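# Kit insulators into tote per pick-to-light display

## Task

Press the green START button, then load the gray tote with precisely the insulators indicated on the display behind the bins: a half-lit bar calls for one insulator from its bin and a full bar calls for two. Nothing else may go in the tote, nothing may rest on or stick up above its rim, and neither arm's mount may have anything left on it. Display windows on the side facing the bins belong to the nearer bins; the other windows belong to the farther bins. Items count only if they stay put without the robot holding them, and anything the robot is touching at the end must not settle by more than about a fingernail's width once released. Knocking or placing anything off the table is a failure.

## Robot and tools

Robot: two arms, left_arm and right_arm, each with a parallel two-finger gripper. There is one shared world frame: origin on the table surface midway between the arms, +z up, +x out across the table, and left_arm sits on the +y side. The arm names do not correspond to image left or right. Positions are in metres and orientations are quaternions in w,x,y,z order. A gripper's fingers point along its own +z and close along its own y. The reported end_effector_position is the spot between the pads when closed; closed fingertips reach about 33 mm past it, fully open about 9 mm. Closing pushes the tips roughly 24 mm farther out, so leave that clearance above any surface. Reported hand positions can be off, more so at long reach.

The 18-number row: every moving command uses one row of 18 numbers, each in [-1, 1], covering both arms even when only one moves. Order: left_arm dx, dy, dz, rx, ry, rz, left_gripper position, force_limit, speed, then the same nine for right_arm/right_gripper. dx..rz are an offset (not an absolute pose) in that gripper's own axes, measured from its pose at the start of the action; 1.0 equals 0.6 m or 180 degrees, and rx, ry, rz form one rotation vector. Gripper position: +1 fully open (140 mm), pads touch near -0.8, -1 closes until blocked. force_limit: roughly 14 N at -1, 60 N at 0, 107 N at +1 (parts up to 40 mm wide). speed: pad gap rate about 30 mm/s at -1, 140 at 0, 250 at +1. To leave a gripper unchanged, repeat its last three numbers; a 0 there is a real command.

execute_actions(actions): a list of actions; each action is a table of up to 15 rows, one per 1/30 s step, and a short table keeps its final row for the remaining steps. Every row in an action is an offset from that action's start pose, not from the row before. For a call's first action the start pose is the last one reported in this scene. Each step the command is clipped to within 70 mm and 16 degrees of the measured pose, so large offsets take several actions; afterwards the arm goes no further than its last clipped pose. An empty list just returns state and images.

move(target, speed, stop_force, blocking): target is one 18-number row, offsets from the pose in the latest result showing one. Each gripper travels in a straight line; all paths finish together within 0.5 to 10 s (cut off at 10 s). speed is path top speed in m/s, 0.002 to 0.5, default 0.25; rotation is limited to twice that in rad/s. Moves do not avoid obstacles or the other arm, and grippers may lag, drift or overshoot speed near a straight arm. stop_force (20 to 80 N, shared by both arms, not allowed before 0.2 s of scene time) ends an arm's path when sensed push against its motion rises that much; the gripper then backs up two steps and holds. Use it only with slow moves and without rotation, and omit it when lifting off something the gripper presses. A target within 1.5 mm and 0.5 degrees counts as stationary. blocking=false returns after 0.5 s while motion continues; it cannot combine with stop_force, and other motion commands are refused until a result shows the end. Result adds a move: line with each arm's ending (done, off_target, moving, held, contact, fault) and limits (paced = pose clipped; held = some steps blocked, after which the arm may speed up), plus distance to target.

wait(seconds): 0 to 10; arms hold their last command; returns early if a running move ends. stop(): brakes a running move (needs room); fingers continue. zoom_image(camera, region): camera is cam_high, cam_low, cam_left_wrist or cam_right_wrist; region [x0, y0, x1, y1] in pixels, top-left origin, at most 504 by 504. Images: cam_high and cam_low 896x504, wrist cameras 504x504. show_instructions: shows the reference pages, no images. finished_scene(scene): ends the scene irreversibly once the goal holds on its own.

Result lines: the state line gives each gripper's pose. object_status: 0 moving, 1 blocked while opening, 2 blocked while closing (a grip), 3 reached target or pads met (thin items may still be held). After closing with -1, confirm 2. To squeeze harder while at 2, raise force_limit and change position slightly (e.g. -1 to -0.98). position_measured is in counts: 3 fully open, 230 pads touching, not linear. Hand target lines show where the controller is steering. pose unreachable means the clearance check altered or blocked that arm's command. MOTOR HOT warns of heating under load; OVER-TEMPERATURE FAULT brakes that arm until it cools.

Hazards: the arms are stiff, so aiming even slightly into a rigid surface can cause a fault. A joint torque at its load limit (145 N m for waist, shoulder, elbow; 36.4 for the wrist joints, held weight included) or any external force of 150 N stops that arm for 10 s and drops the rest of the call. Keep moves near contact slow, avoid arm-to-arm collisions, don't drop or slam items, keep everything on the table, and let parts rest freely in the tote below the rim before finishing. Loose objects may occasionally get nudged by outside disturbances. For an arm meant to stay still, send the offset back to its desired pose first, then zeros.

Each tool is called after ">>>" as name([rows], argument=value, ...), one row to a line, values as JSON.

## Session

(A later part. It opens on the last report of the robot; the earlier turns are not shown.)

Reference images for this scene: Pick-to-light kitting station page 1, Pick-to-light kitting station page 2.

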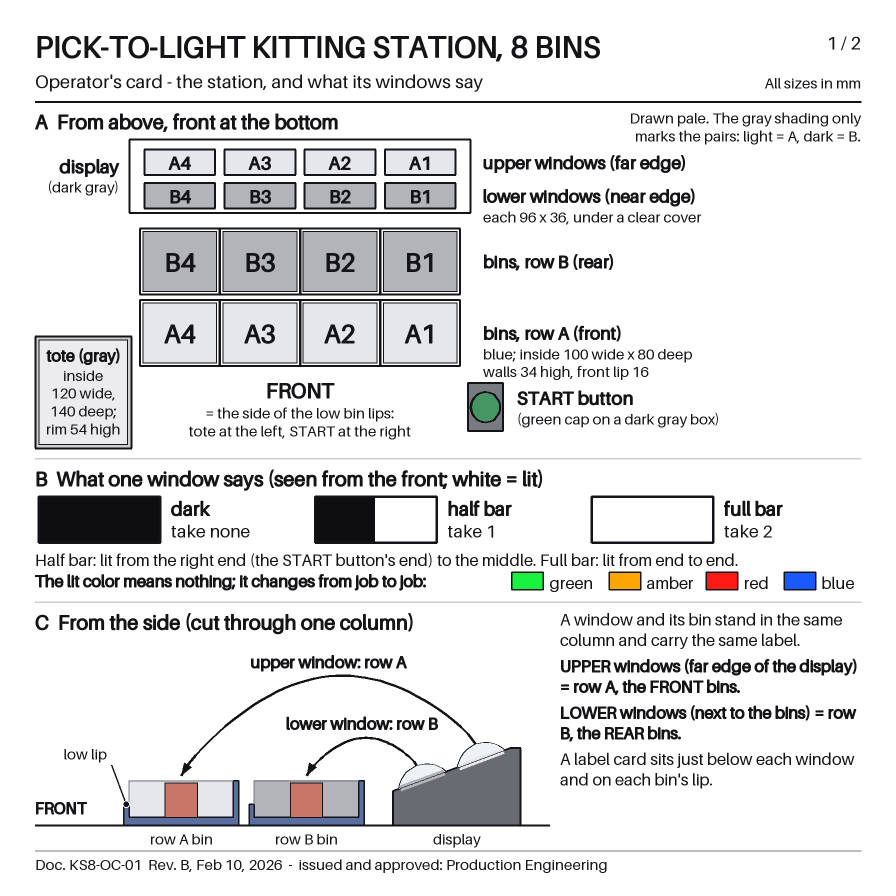

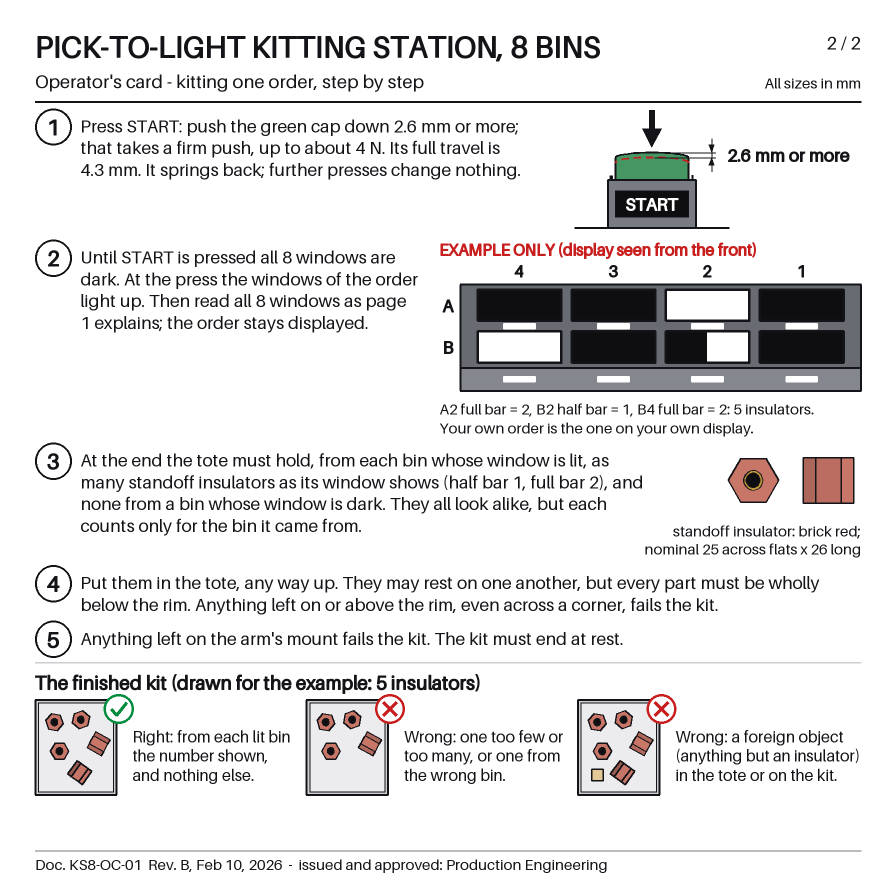

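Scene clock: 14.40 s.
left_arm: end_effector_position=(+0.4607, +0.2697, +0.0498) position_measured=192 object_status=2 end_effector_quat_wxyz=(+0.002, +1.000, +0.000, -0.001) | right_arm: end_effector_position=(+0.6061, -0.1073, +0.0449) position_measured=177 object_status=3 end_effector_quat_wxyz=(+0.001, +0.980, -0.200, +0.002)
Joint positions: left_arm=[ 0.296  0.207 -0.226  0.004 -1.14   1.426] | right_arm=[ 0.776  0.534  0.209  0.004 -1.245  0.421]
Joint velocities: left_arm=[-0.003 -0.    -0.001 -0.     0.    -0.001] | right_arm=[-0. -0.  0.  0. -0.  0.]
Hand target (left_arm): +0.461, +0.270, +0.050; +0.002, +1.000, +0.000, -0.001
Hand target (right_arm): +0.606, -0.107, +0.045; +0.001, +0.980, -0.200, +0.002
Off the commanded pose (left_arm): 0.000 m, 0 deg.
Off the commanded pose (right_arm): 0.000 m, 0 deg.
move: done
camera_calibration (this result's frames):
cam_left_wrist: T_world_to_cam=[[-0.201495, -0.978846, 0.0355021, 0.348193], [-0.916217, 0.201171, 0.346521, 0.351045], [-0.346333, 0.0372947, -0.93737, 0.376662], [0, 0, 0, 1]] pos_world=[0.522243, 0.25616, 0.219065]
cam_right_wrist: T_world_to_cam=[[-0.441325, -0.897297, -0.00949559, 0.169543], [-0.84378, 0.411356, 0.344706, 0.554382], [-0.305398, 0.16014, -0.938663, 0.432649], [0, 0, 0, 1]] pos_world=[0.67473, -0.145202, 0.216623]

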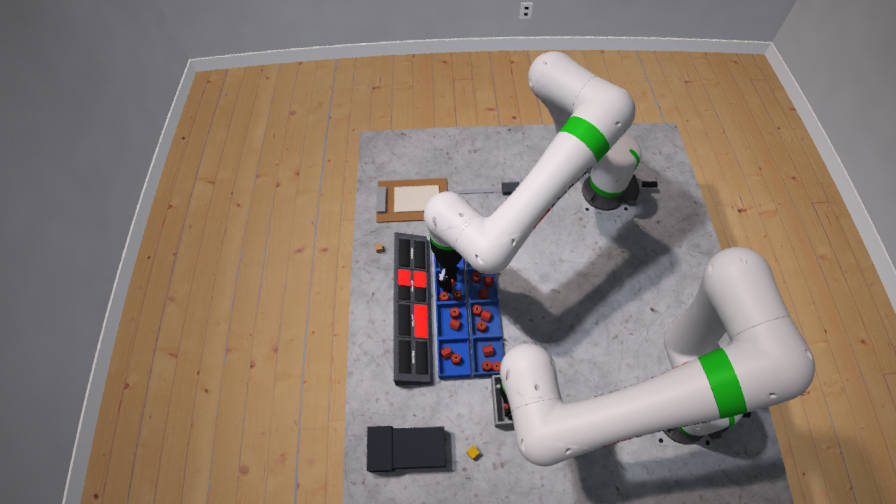

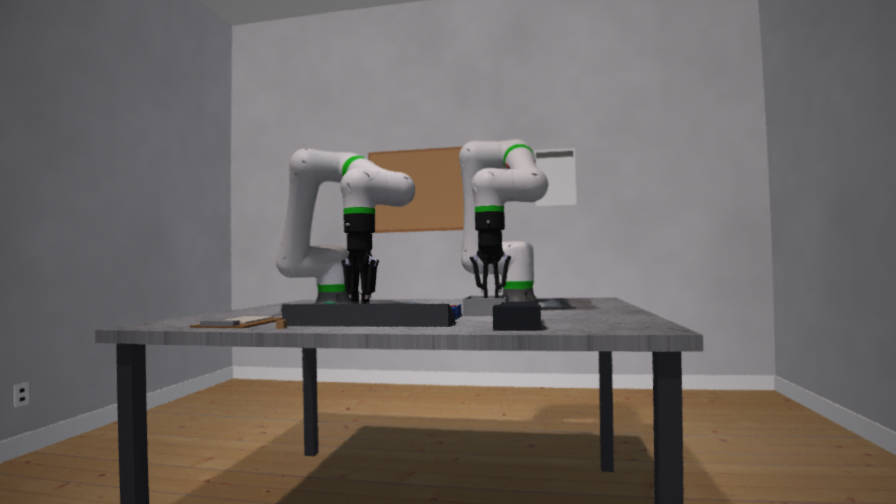

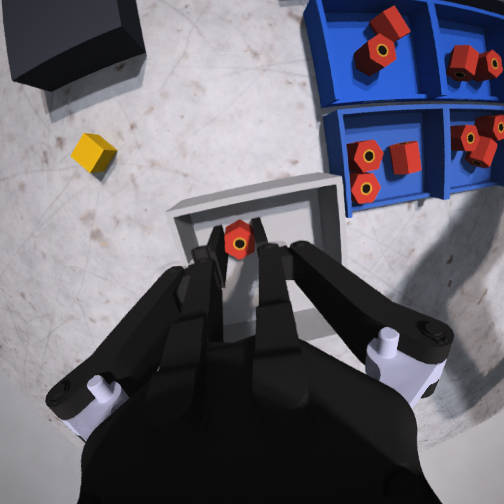

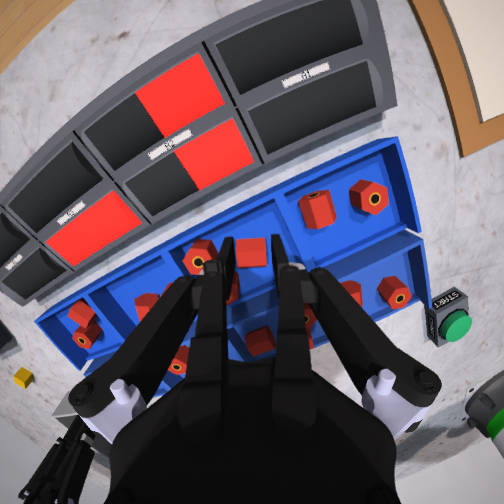

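>>> move(target=[0,0,0,0,0,0,-0.38,-0.5,0,0,0,0,0,0,0,-1,-0.5,-0.5])

>>> move(target=[0,0,-0.092,0,0,0,-0.38,-0.5,0,0,0,-0.08,0,0,0,-1,-0.5,-0.5])

>>> move(target=[0.2205,0.466,0.05,0,0,-0.389,-0.38,-0.5,0,0.09,0.49,-0.045,0,0,0,-1,-0.5,-0.5], speed=0.4)

>>> zoom_image(camera="cam_left_wrist", region=[150, 110, 350, 310])

Scene clock: 15.53 s.
left_arm: end_effector_position=(+0.4607, +0.2697, +0.0498) position_measured=177 object_status=3 end_effector_quat_wxyz=(+0.002, +1.000, +0.000, -0.001) | right_arm: end_effector_position=(+0.6061, -0.1073, +0.0449) position_measured=194 object_status=2 end_effector_quat_wxyz=(+0.001, +0.980, -0.200, +0.002)
Joint positions: left_arm=[ 0.296  0.207 -0.226  0.004 -1.14   1.426] | right_arm=[ 0.776  0.534  0.209  0.004 -1.245  0.421]
Joint velocities: left_arm=[-0.     0.001 -0.003 -0.     0.    -0.001] | right_arm=[-0.    -0.001 -0.    -0.001 -0.     0.   ]
Hand target (left_arm): +0.461, +0.270, +0.050; +0.002, +1.000, +0.000, -0.001
Hand target (right_arm): +0.606, -0.107, +0.045; +0.001, +0.980, -0.200, +0.002
Off the commanded pose (left_arm): 0.000 m, 0 deg.
Off the commanded pose (right_arm): 0.000 m, 0 deg.
move: done
camera_calibration (this result's frames):
cam_left_wrist: T_world_to_cam=[[-0.201474, -0.978848, 0.0355587, 0.348162], [-0.916222, 0.201172, 0.346507, 0.351053], [-0.346332, 0.0372327, -0.937373, 0.376682], [0, 0, 0, 1]] pos_world=[0.522245, 0.25615, 0.219068]
cam_right_wrist: T_world_to_cam=[[-0.441325, -0.897297, -0.00949771, 0.169543], [-0.84378, 0.411355, 0.344705, 0.554383], [-0.305396, 0.160141, -0.938663, 0.432646], [0, 0, 0, 1]] pos_world=[0.674729, -0.145202, 0.21662]

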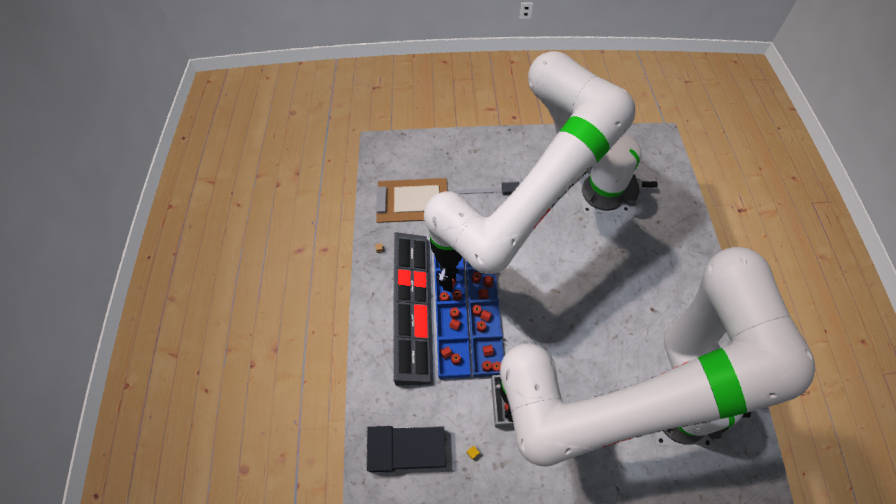

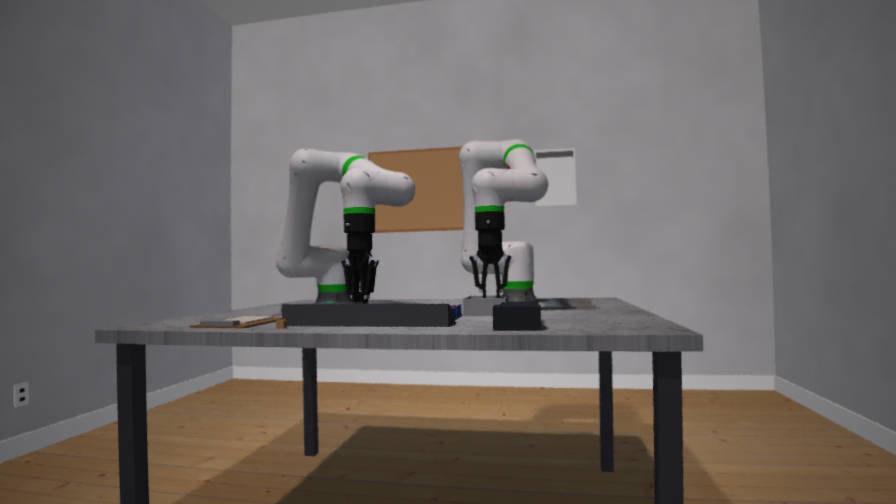

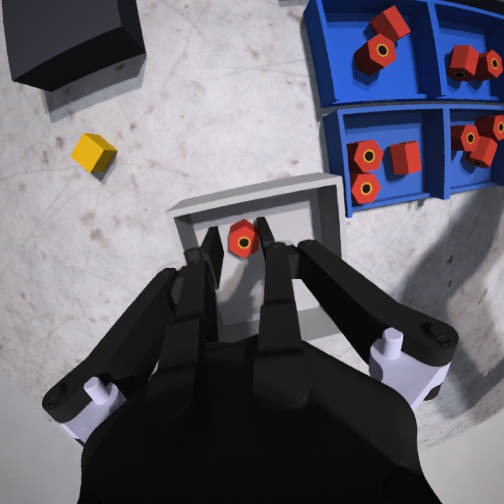

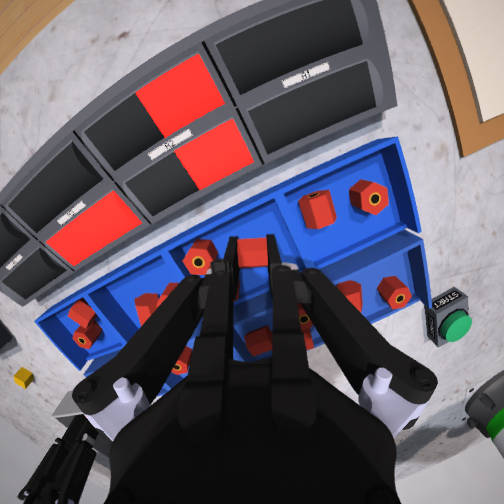

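Scene clock: 16.23 s.
left_arm: end_effector_position=(+0.4606, +0.2697, +0.1050) position_measured=177 object_status=3 end_effector_quat_wxyz=(+0.002, +1.000, +0.000, -0.001) | right_arm: end_effector_position=(+0.6060, -0.1072, +0.0929) position_measured=194 object_status=2 end_effector_quat_wxyz=(+0.001, +0.980, -0.200, +0.002)
Joint positions: left_arm=[ 0.296  0.158 -0.147  0.004 -1.269  1.425] | right_arm=[ 0.777  0.501  0.276  0.004 -1.345  0.421]
Joint velocities: left_arm=[-0.002 -0.001  0.001  0.001  0.    -0.   ] | right_arm=[ 0.    -0.    -0.001 -0.    -0.001  0.   ]
Hand target (left_arm): +0.461, +0.270, +0.105; +0.002, +1.000, +0.000, -0.001
Hand target (right_arm): +0.606, -0.107, +0.093; +0.001, +0.980, -0.200, +0.002
Off the commanded pose (left_arm): 0.000 m, 0 deg.
Off the commanded pose (right_arm): 0.000 m, 0 deg.
move: done
camera_calibration (this result's frames):
cam_left_wrist: T_world_to_cam=[[-0.2018, -0.978773, 0.0357739, 0.346289], [-0.916164, 0.201553, 0.346438, 0.331719], [-0.346295, 0.0371364, -0.93739, 0.428424], [0, 0, 0, 1]] pos_world=[0.522151, 0.25617, 0.274292]
cam_right_wrist: T_world_to_cam=[[-0.441461, -0.897231, -0.00947093, 0.170035], [-0.843754, 0.411511, 0.344583, 0.537687], [-0.305273, 0.160111, -0.938708, 0.477634], [0, 0, 0, 1]] pos_world=[0.674549, -0.145178, 0.264691]

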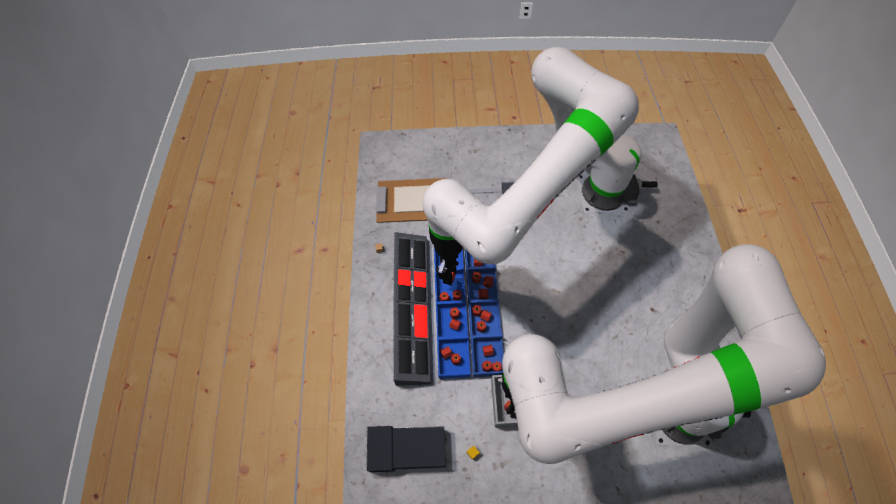

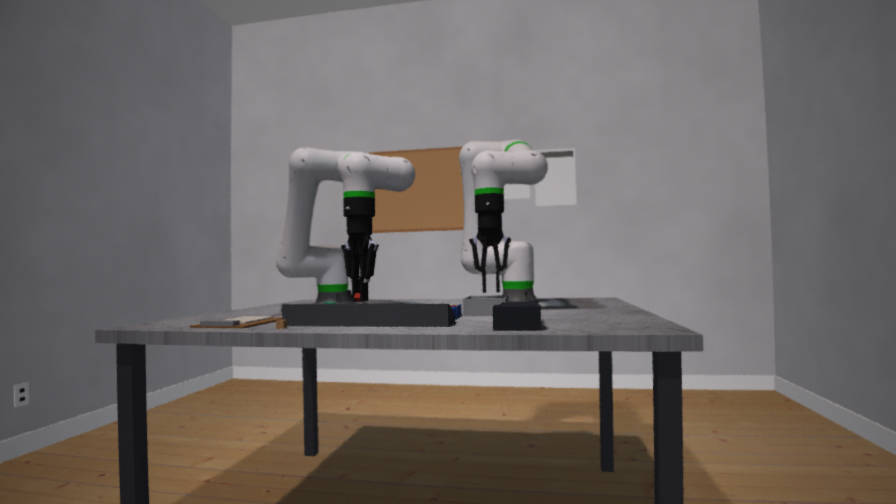

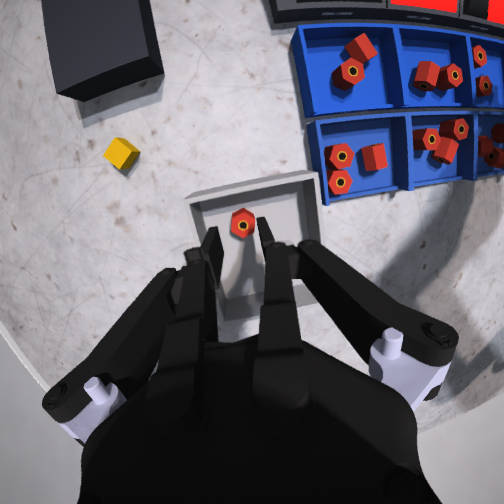

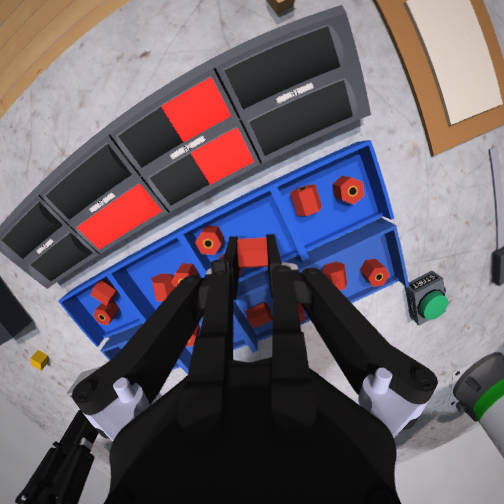

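Scene clock: 18.23 s.
left_arm: end_effector_position=(+0.5919, -0.0099, +0.0762) position_measured=177 object_status=3 end_effector_quat_wxyz=(+0.001, +0.819, +0.574, -0.002) | right_arm: end_effector_position=(+0.5415, -0.3994, +0.1208) position_measured=194 object_status=2 end_effector_quat_wxyz=(+0.001, +0.980, -0.200, +0.003)
Joint positions: left_arm=[-0.165  0.717  0.573  0.005 -1.428  3.109] | right_arm=[ 0.372  0.109 -0.164  0.005 -1.295  0.825]
Joint velocities: left_arm=[-0.003  0.     0.001  0.     0.     0.002] | right_arm=[-0.    -0.    -0.001 -0.002  0.001 -0.   ]
Hand target (left_arm): +0.592, -0.010, +0.076; +0.001, +0.819, +0.574, -0.002
Hand target (right_arm): +0.541, -0.399, +0.121; +0.001, +0.980, -0.200, +0.003
Off the commanded pose (left_arm): 0.001 m, 0 deg.
Off the commanded pose (right_arm): 0.001 m, 0 deg.
move: done
camera_calibration (this result's frames):
cam_left_wrist: T_world_to_cam=[[0.850959, -0.524322, 0.0309066, -0.518078], [-0.500528, -0.791694, 0.350275, 0.262158], [-0.159188, -0.313539, -0.936137, 0.342953], [0, 0, 0, 1]] pos_world=[0.626674, 0.0434386, 0.245235]
cam_right_wrist: T_world_to_cam=[[-0.441421, -0.897261, -0.00837087, -0.120453], [-0.843964, 0.411996, 0.343488, 0.594295], [-0.304749, 0.158687, -0.93912, 0.53006], [0, 0, 0, 1]] pos_world=[0.609928, -0.437039, 0.292648]

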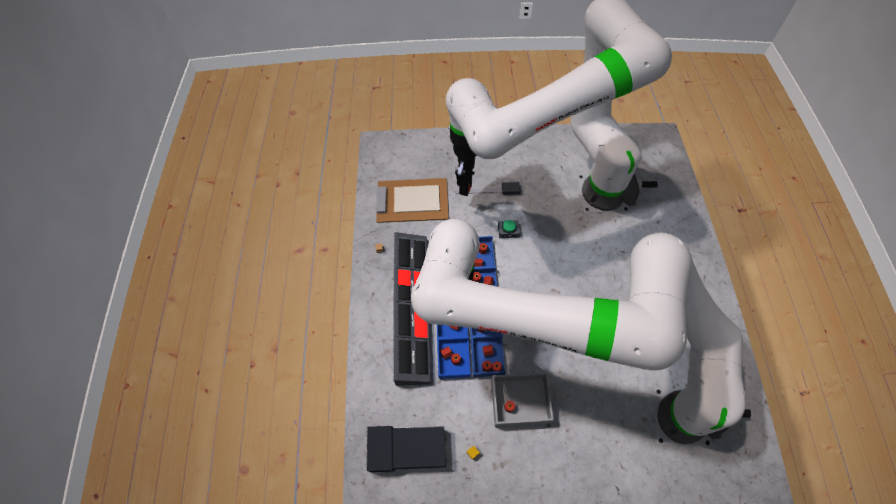

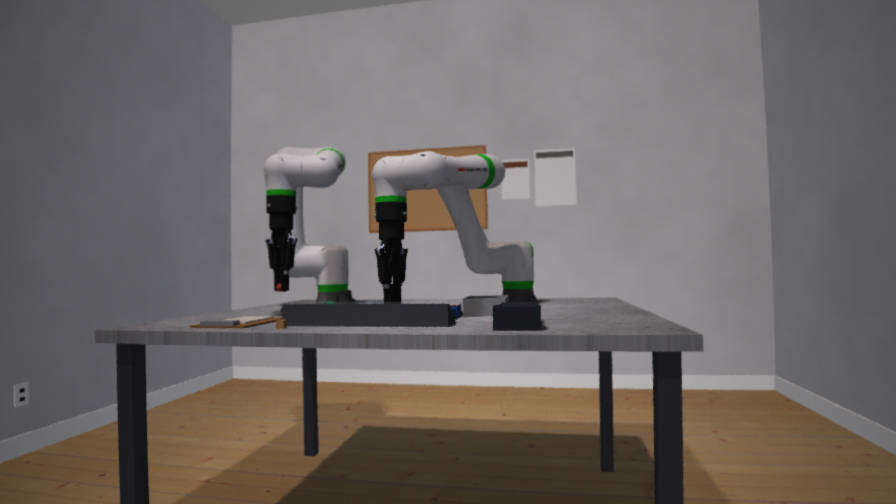

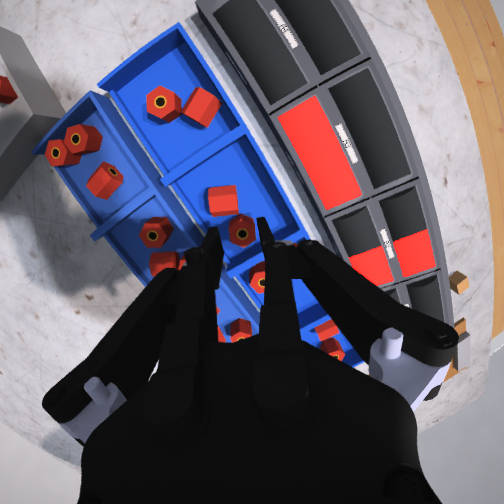

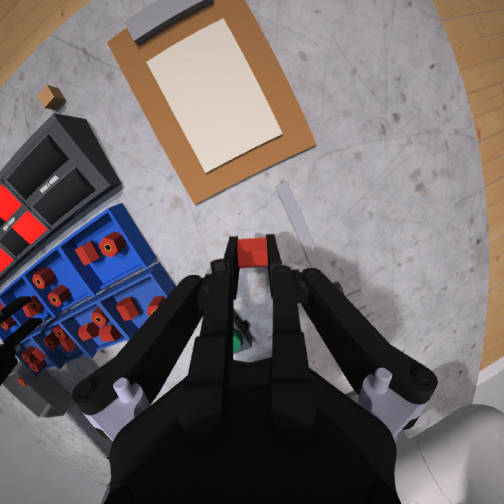

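Region (150, 110, 350, 310) of cam_left_wrist's 504x504 image, scaled by 2.520, with more detail than that image has.

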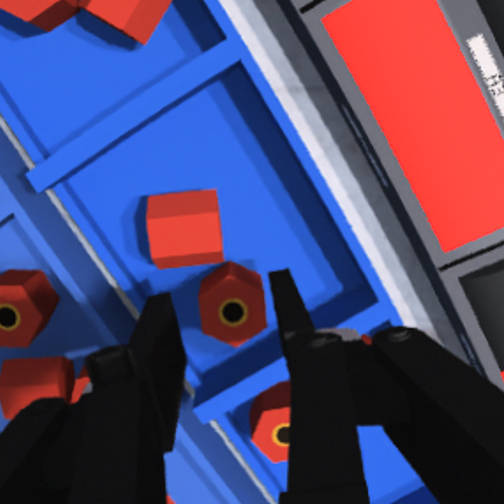

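>>> move(target=[-0.002,0.005,0.048,0,0,0,-0.41,-0.5,0,0,0,0,0,0,0,-1,-0.5,-0.5], speed=0.03, stop_force=20)

Scene clock: 19.63 s.
left_arm: end_effector_position=(+0.5943, -0.0122, +0.0473) position_measured=181 object_status=3 end_effector_quat_wxyz=(+0.001, +0.819, +0.574, -0.002) | right_arm: end_effector_position=(+0.5414, -0.3994, +0.1208) position_measured=194 object_status=2 end_effector_quat_wxyz=(+0.001, +0.980, -0.200, +0.003)
Joint positions: left_arm=[-0.167  0.741  0.543  0.005 -1.375  3.111] | right_arm=[ 0.372  0.109 -0.164  0.005 -1.295  0.825]
Joint velocities: left_arm=[-0.002 -0.001  0.001  0.001 -0.    -0.001] | right_arm=[ 0.     0.001 -0.    -0.001  0.    -0.   ]
Hand target (left_arm): +0.594, -0.012, +0.047; +0.001, +0.819, +0.574, -0.002
Hand target (right_arm): +0.541, -0.399, +0.121; +0.001, +0.980, -0.200, +0.003
Off the commanded pose (left_arm): 0.000 m, 0 deg.
Off the commanded pose (right_arm): 0.000 m, 0 deg.
move: done
camera_calibration (this result's frames):
cam_left_wrist: T_world_to_cam=[[0.851007, -0.524249, 0.030831, -0.520467], [-0.500445, -0.791769, 0.350225, 0.271663], [-0.159194, -0.313473, -0.936158, 0.31565], [0, 0, 0, 1]] pos_world=[0.629123, 0.0411881, 0.216402]
cam_right_wrist: T_world_to_cam=[[-0.441429, -0.897257, -0.00837698, -0.120452], [-0.843958, 0.412, 0.343498, 0.594289], [-0.304755, 0.1587, -0.939116, 0.530064], [0, 0, 0, 1]] pos_world=[0.609924, -0.437045, 0.292645]

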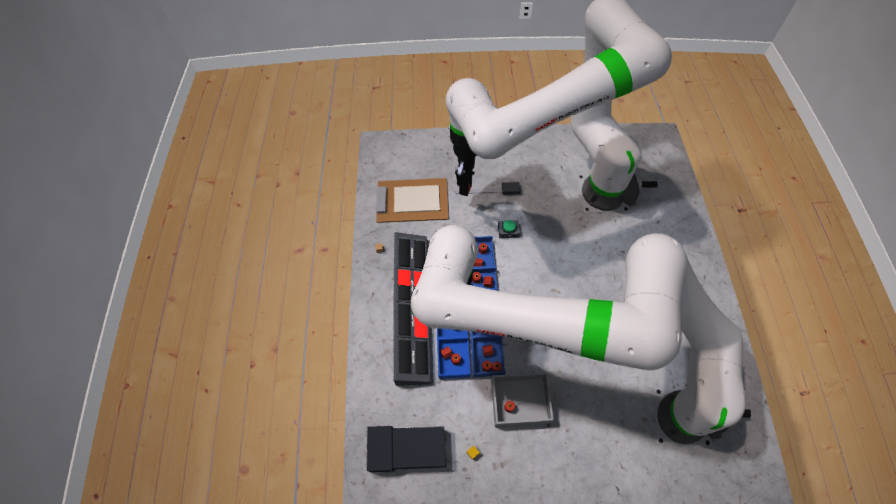

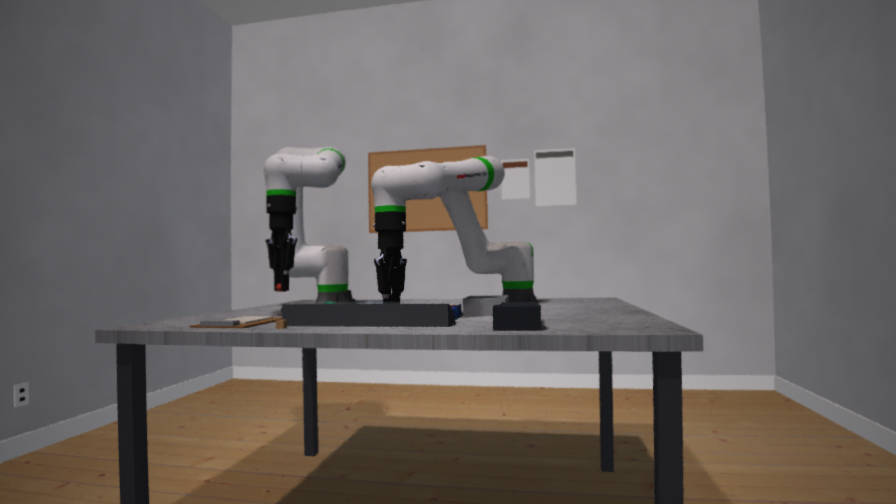

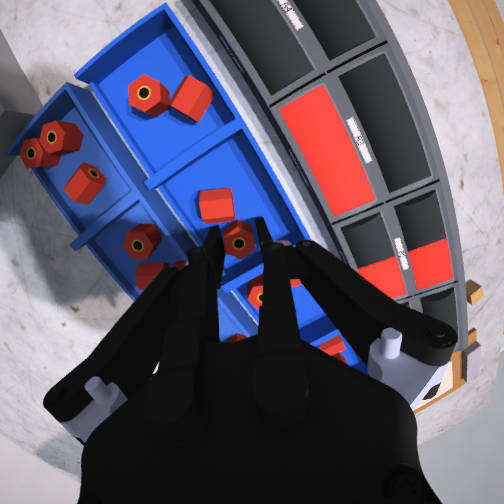

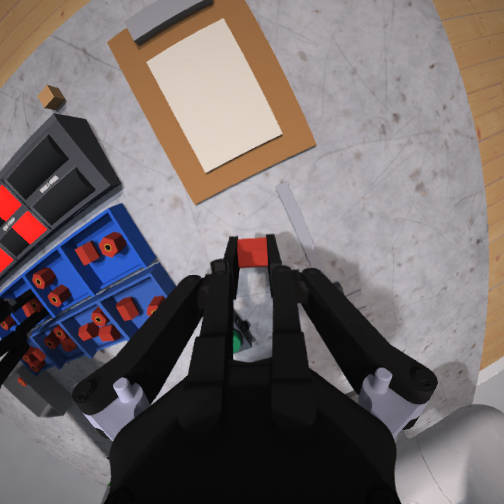

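>>> move(target=[0,0,0,0,0,0,-1,-0.5,-0.5,0,0,0,0,0,0,-1,-0.5,-0.5])

>>> move(target=[0,0,-0.075,0,0,0,-1,-0.5,-0.5,0,0,0,0,0,0,-1,-0.5,-0.5])

>>> move(target=[0.339,-0.468,-0.043,0,0,-0.111,-1,-0.5,-0.5,0,0,0,0,0,0,-1,-0.5,-0.5], speed=0.35)

Scene clock: 20.57 s.
left_arm: end_effector_position=(+0.5943, -0.0122, +0.0473) position_measured=195 object_status=2 end_effector_quat_wxyz=(+0.001, +0.819, +0.574, -0.002) | right_arm: end_effector_position=(+0.5414, -0.3994, +0.1208) position_measured=194 object_status=2 end_effector_quat_wxyz=(+0.001, +0.980, -0.200, +0.003)
Joint positions: left_arm=[-0.167  0.741  0.543  0.005 -1.375  3.111] | right_arm=[ 0.372  0.109 -0.164  0.005 -1.295  0.825]
Joint velocities: left_arm=[-0.    -0.    -0.001 -0.     0.001  0.   ] | right_arm=[-0.    -0.001 -0.    -0.    -0.002 -0.   ]
Hand target (left_arm): +0.594, -0.012, +0.047; +0.001, +0.819, +0.574, -0.002
Hand target (right_arm): +0.541, -0.399, +0.121; +0.001, +0.980, -0.200, +0.003
Off the commanded pose (left_arm): 0.000 m, 0 deg.
Off the commanded pose (right_arm): 0.000 m, 0 deg.
move: done
camera_calibration (this result's frames):
cam_left_wrist: T_world_to_cam=[[0.851012, -0.524239, 0.0308551, -0.520481], [-0.500432, -0.791748, 0.350289, 0.271623], [-0.159206, -0.313541, -0.936133, 0.315651], [0, 0, 0, 1]] pos_world=[0.629118, 0.0411705, 0.216404]
cam_right_wrist: T_world_to_cam=[[-0.441429, -0.897257, -0.00837725, -0.120452], [-0.843958, 0.412, 0.343498, 0.59429], [-0.304754, 0.1587, -0.939116, 0.530064], [0, 0, 0, 1]] pos_world=[0.609924, -0.437045, 0.292645]

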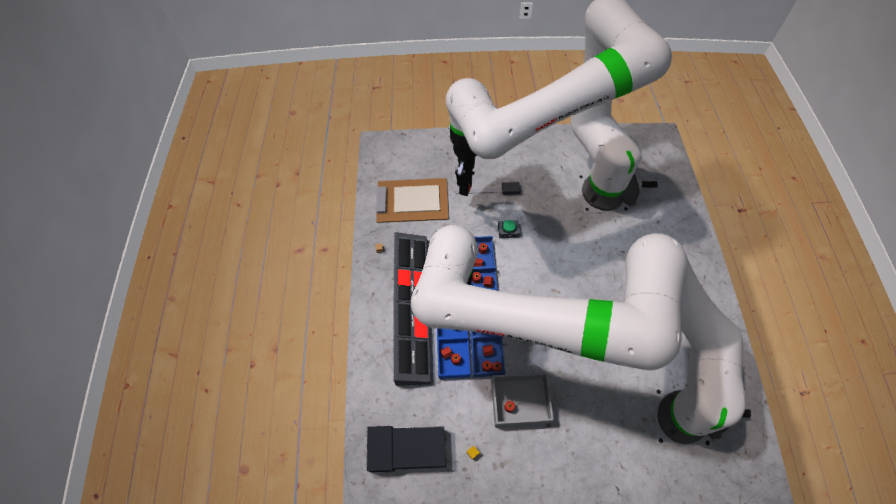

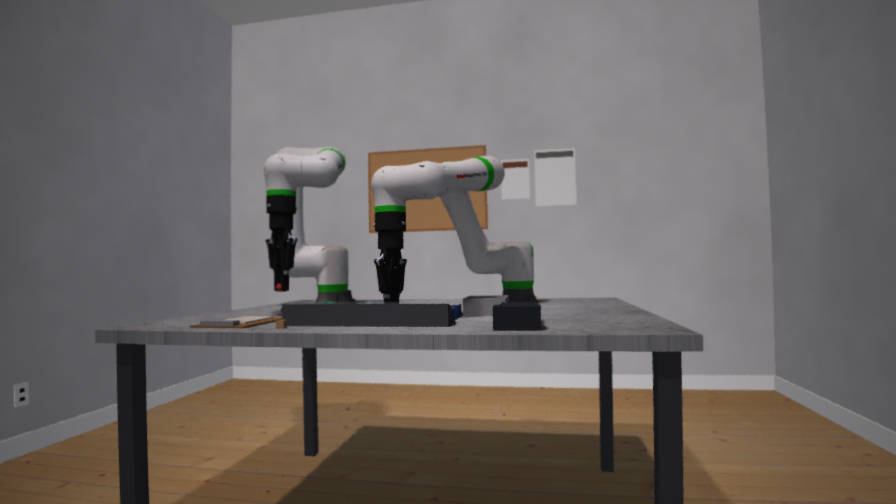

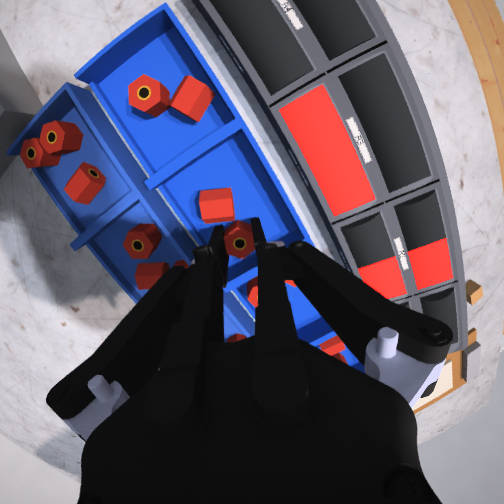

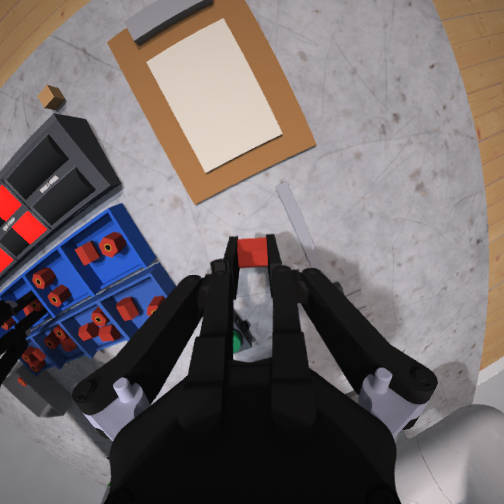

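Scene clock: 21.27 s.
left_arm: end_effector_position=(+0.5943, -0.0121, +0.0925) position_measured=195 object_status=2 end_effector_quat_wxyz=(+0.001, +0.819, +0.574, -0.002) | right_arm: end_effector_position=(+0.5414, -0.3994, +0.1208) position_measured=194 object_status=2 end_effector_quat_wxyz=(+0.001, +0.980, -0.200, +0.003)
Joint positions: left_arm=[-0.166  0.721  0.616  0.005 -1.468  3.111] | right_arm=[ 0.372  0.109 -0.164  0.005 -1.295  0.825]
Joint velocities: left_arm=[ 0.001 -0.001 -0.002  0.001 -0.    -0.   ] | right_arm=[ 0.     0.     0.001 -0.    -0.     0.   ]
Hand target (left_arm): +0.594, -0.012, +0.092; +0.001, +0.819, +0.574, -0.002
Hand target (right_arm): +0.541, -0.399, +0.121; +0.001, +0.980, -0.200, +0.003
Off the commanded pose (left_arm): 0.000 m, 0 deg.
Off the commanded pose (right_arm): 0.000 m, 0 deg.
move: done
camera_calibration (this result's frames):
cam_left_wrist: T_world_to_cam=[[0.850905, -0.524402, 0.0310201, -0.521708], [-0.500613, -0.791576, 0.35042, 0.255942], [-0.159206, -0.313703, -0.936079, 0.357882], [0, 0, 0, 1]] pos_world=[0.629029, 0.0412813, 0.261502]
cam_right_wrist: T_world_to_cam=[[-0.441429, -0.897257, -0.00837729, -0.120452], [-0.843958, 0.412, 0.343498, 0.594289], [-0.304754, 0.1587, -0.939116, 0.530064], [0, 0, 0, 1]] pos_world=[0.609924, -0.437045, 0.292645]

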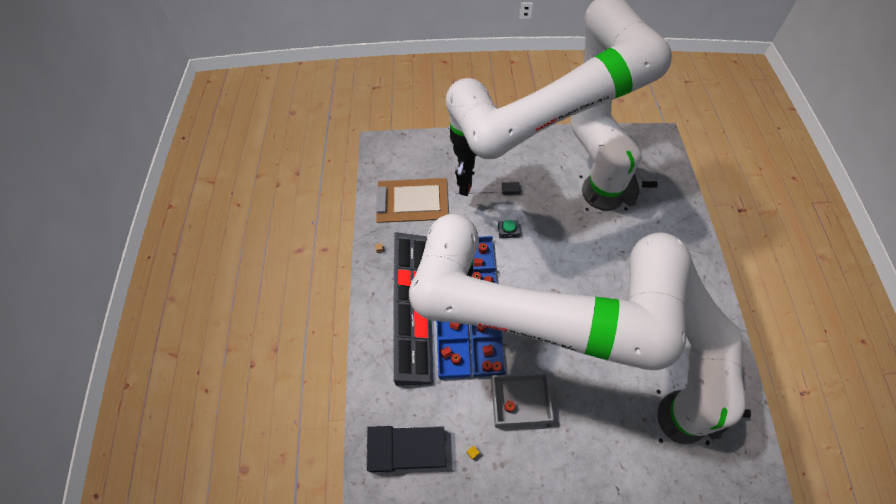

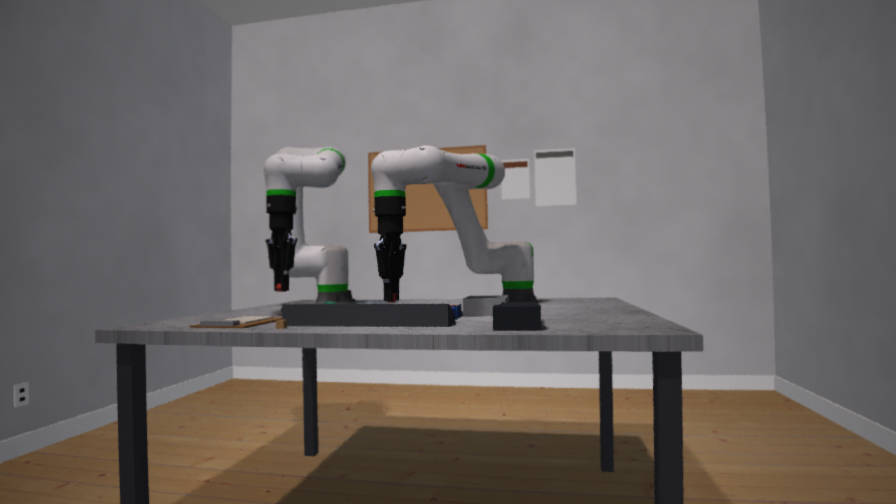

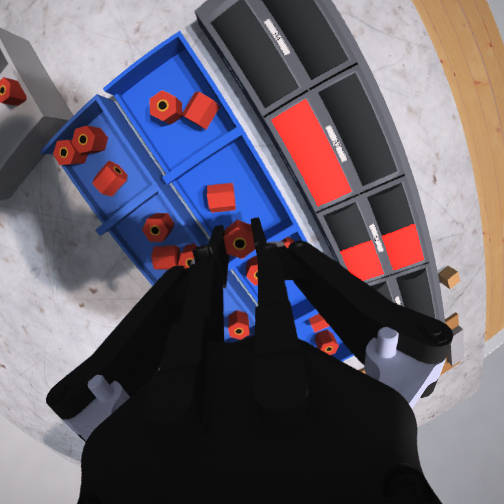

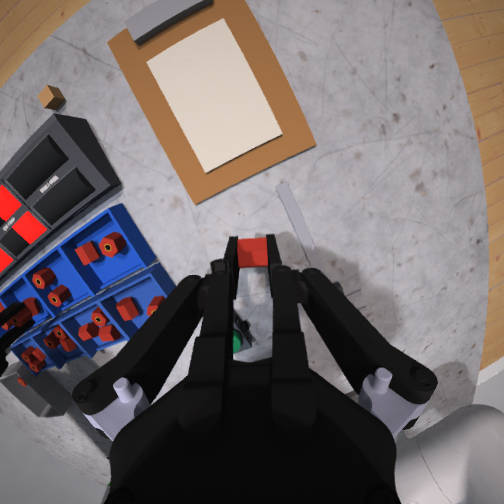

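Scene clock: 22.73 s.
left_arm: end_effector_position=(+0.4009, +0.2751, +0.1169) position_measured=195 object_status=2 end_effector_quat_wxyz=(+0.001, +0.707, +0.707, -0.002) | right_arm: end_effector_position=(+0.5414, -0.3994, +0.1208) position_measured=194 object_status=2 end_effector_quat_wxyz=(+0.001, +0.980, -0.200, +0.003)
Joint positions: left_arm=[ 0.33  -0.    -0.288  0.004 -1.286  2.962] | right_arm=[ 0.372  0.109 -0.164  0.005 -1.295  0.825]
Joint velocities: left_arm=[ 0.    -0.001 -0.     0.001 -0.002  0.001] | right_arm=[ 0.    -0.001  0.001 -0.001  0.001  0.   ]
Hand target (left_arm): +0.401, +0.275, +0.117; +0.001, +0.707, +0.707, -0.002
Hand target (right_arm): +0.541, -0.399, +0.121; +0.001, +0.980, -0.200, +0.003
Off the commanded pose (left_arm): 0.001 m, 0 deg.
Off the commanded pose (right_arm): 0.000 m, 0 deg.
move: done
camera_calibration (this result's frames):
cam_left_wrist: T_world_to_cam=[[0.978955, -0.201844, 0.0300975, -0.347329], [-0.19947, -0.915242, 0.350064, 0.291252], [-0.0431118, -0.3487, -0.936242, 0.403161], [0, 0, 0, 1]] pos_world=[0.415497, 0.337042, 0.285953]
cam_right_wrist: T_world_to_cam=[[-0.441429, -0.897257, -0.00837726, -0.120452], [-0.843958, 0.412, 0.343498, 0.59429], [-0.304754, 0.1587, -0.939116, 0.530064], [0, 0, 0, 1]] pos_world=[0.609924, -0.437045, 0.292645]

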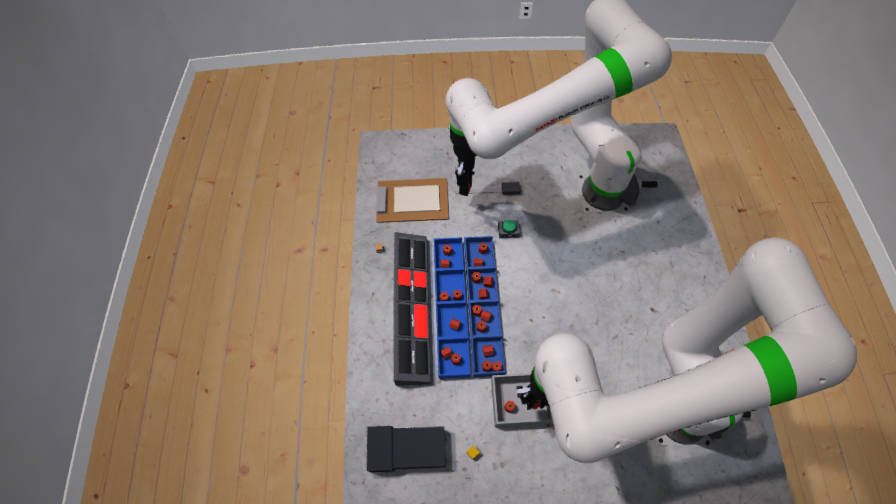

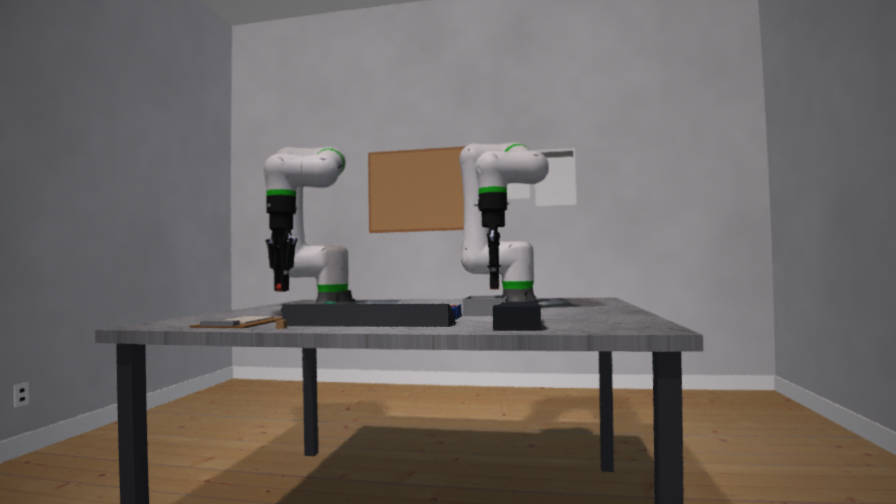

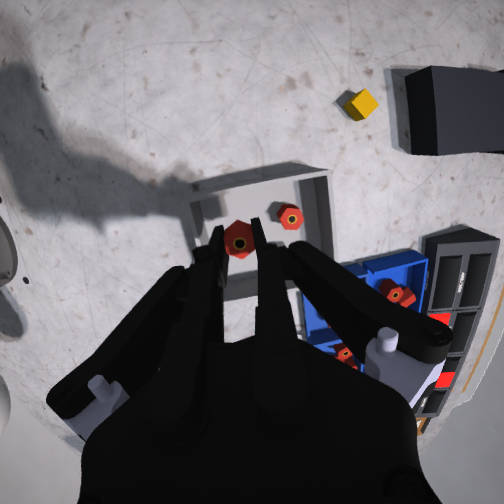

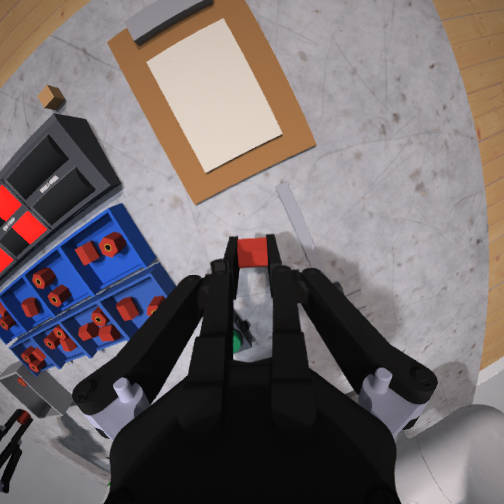

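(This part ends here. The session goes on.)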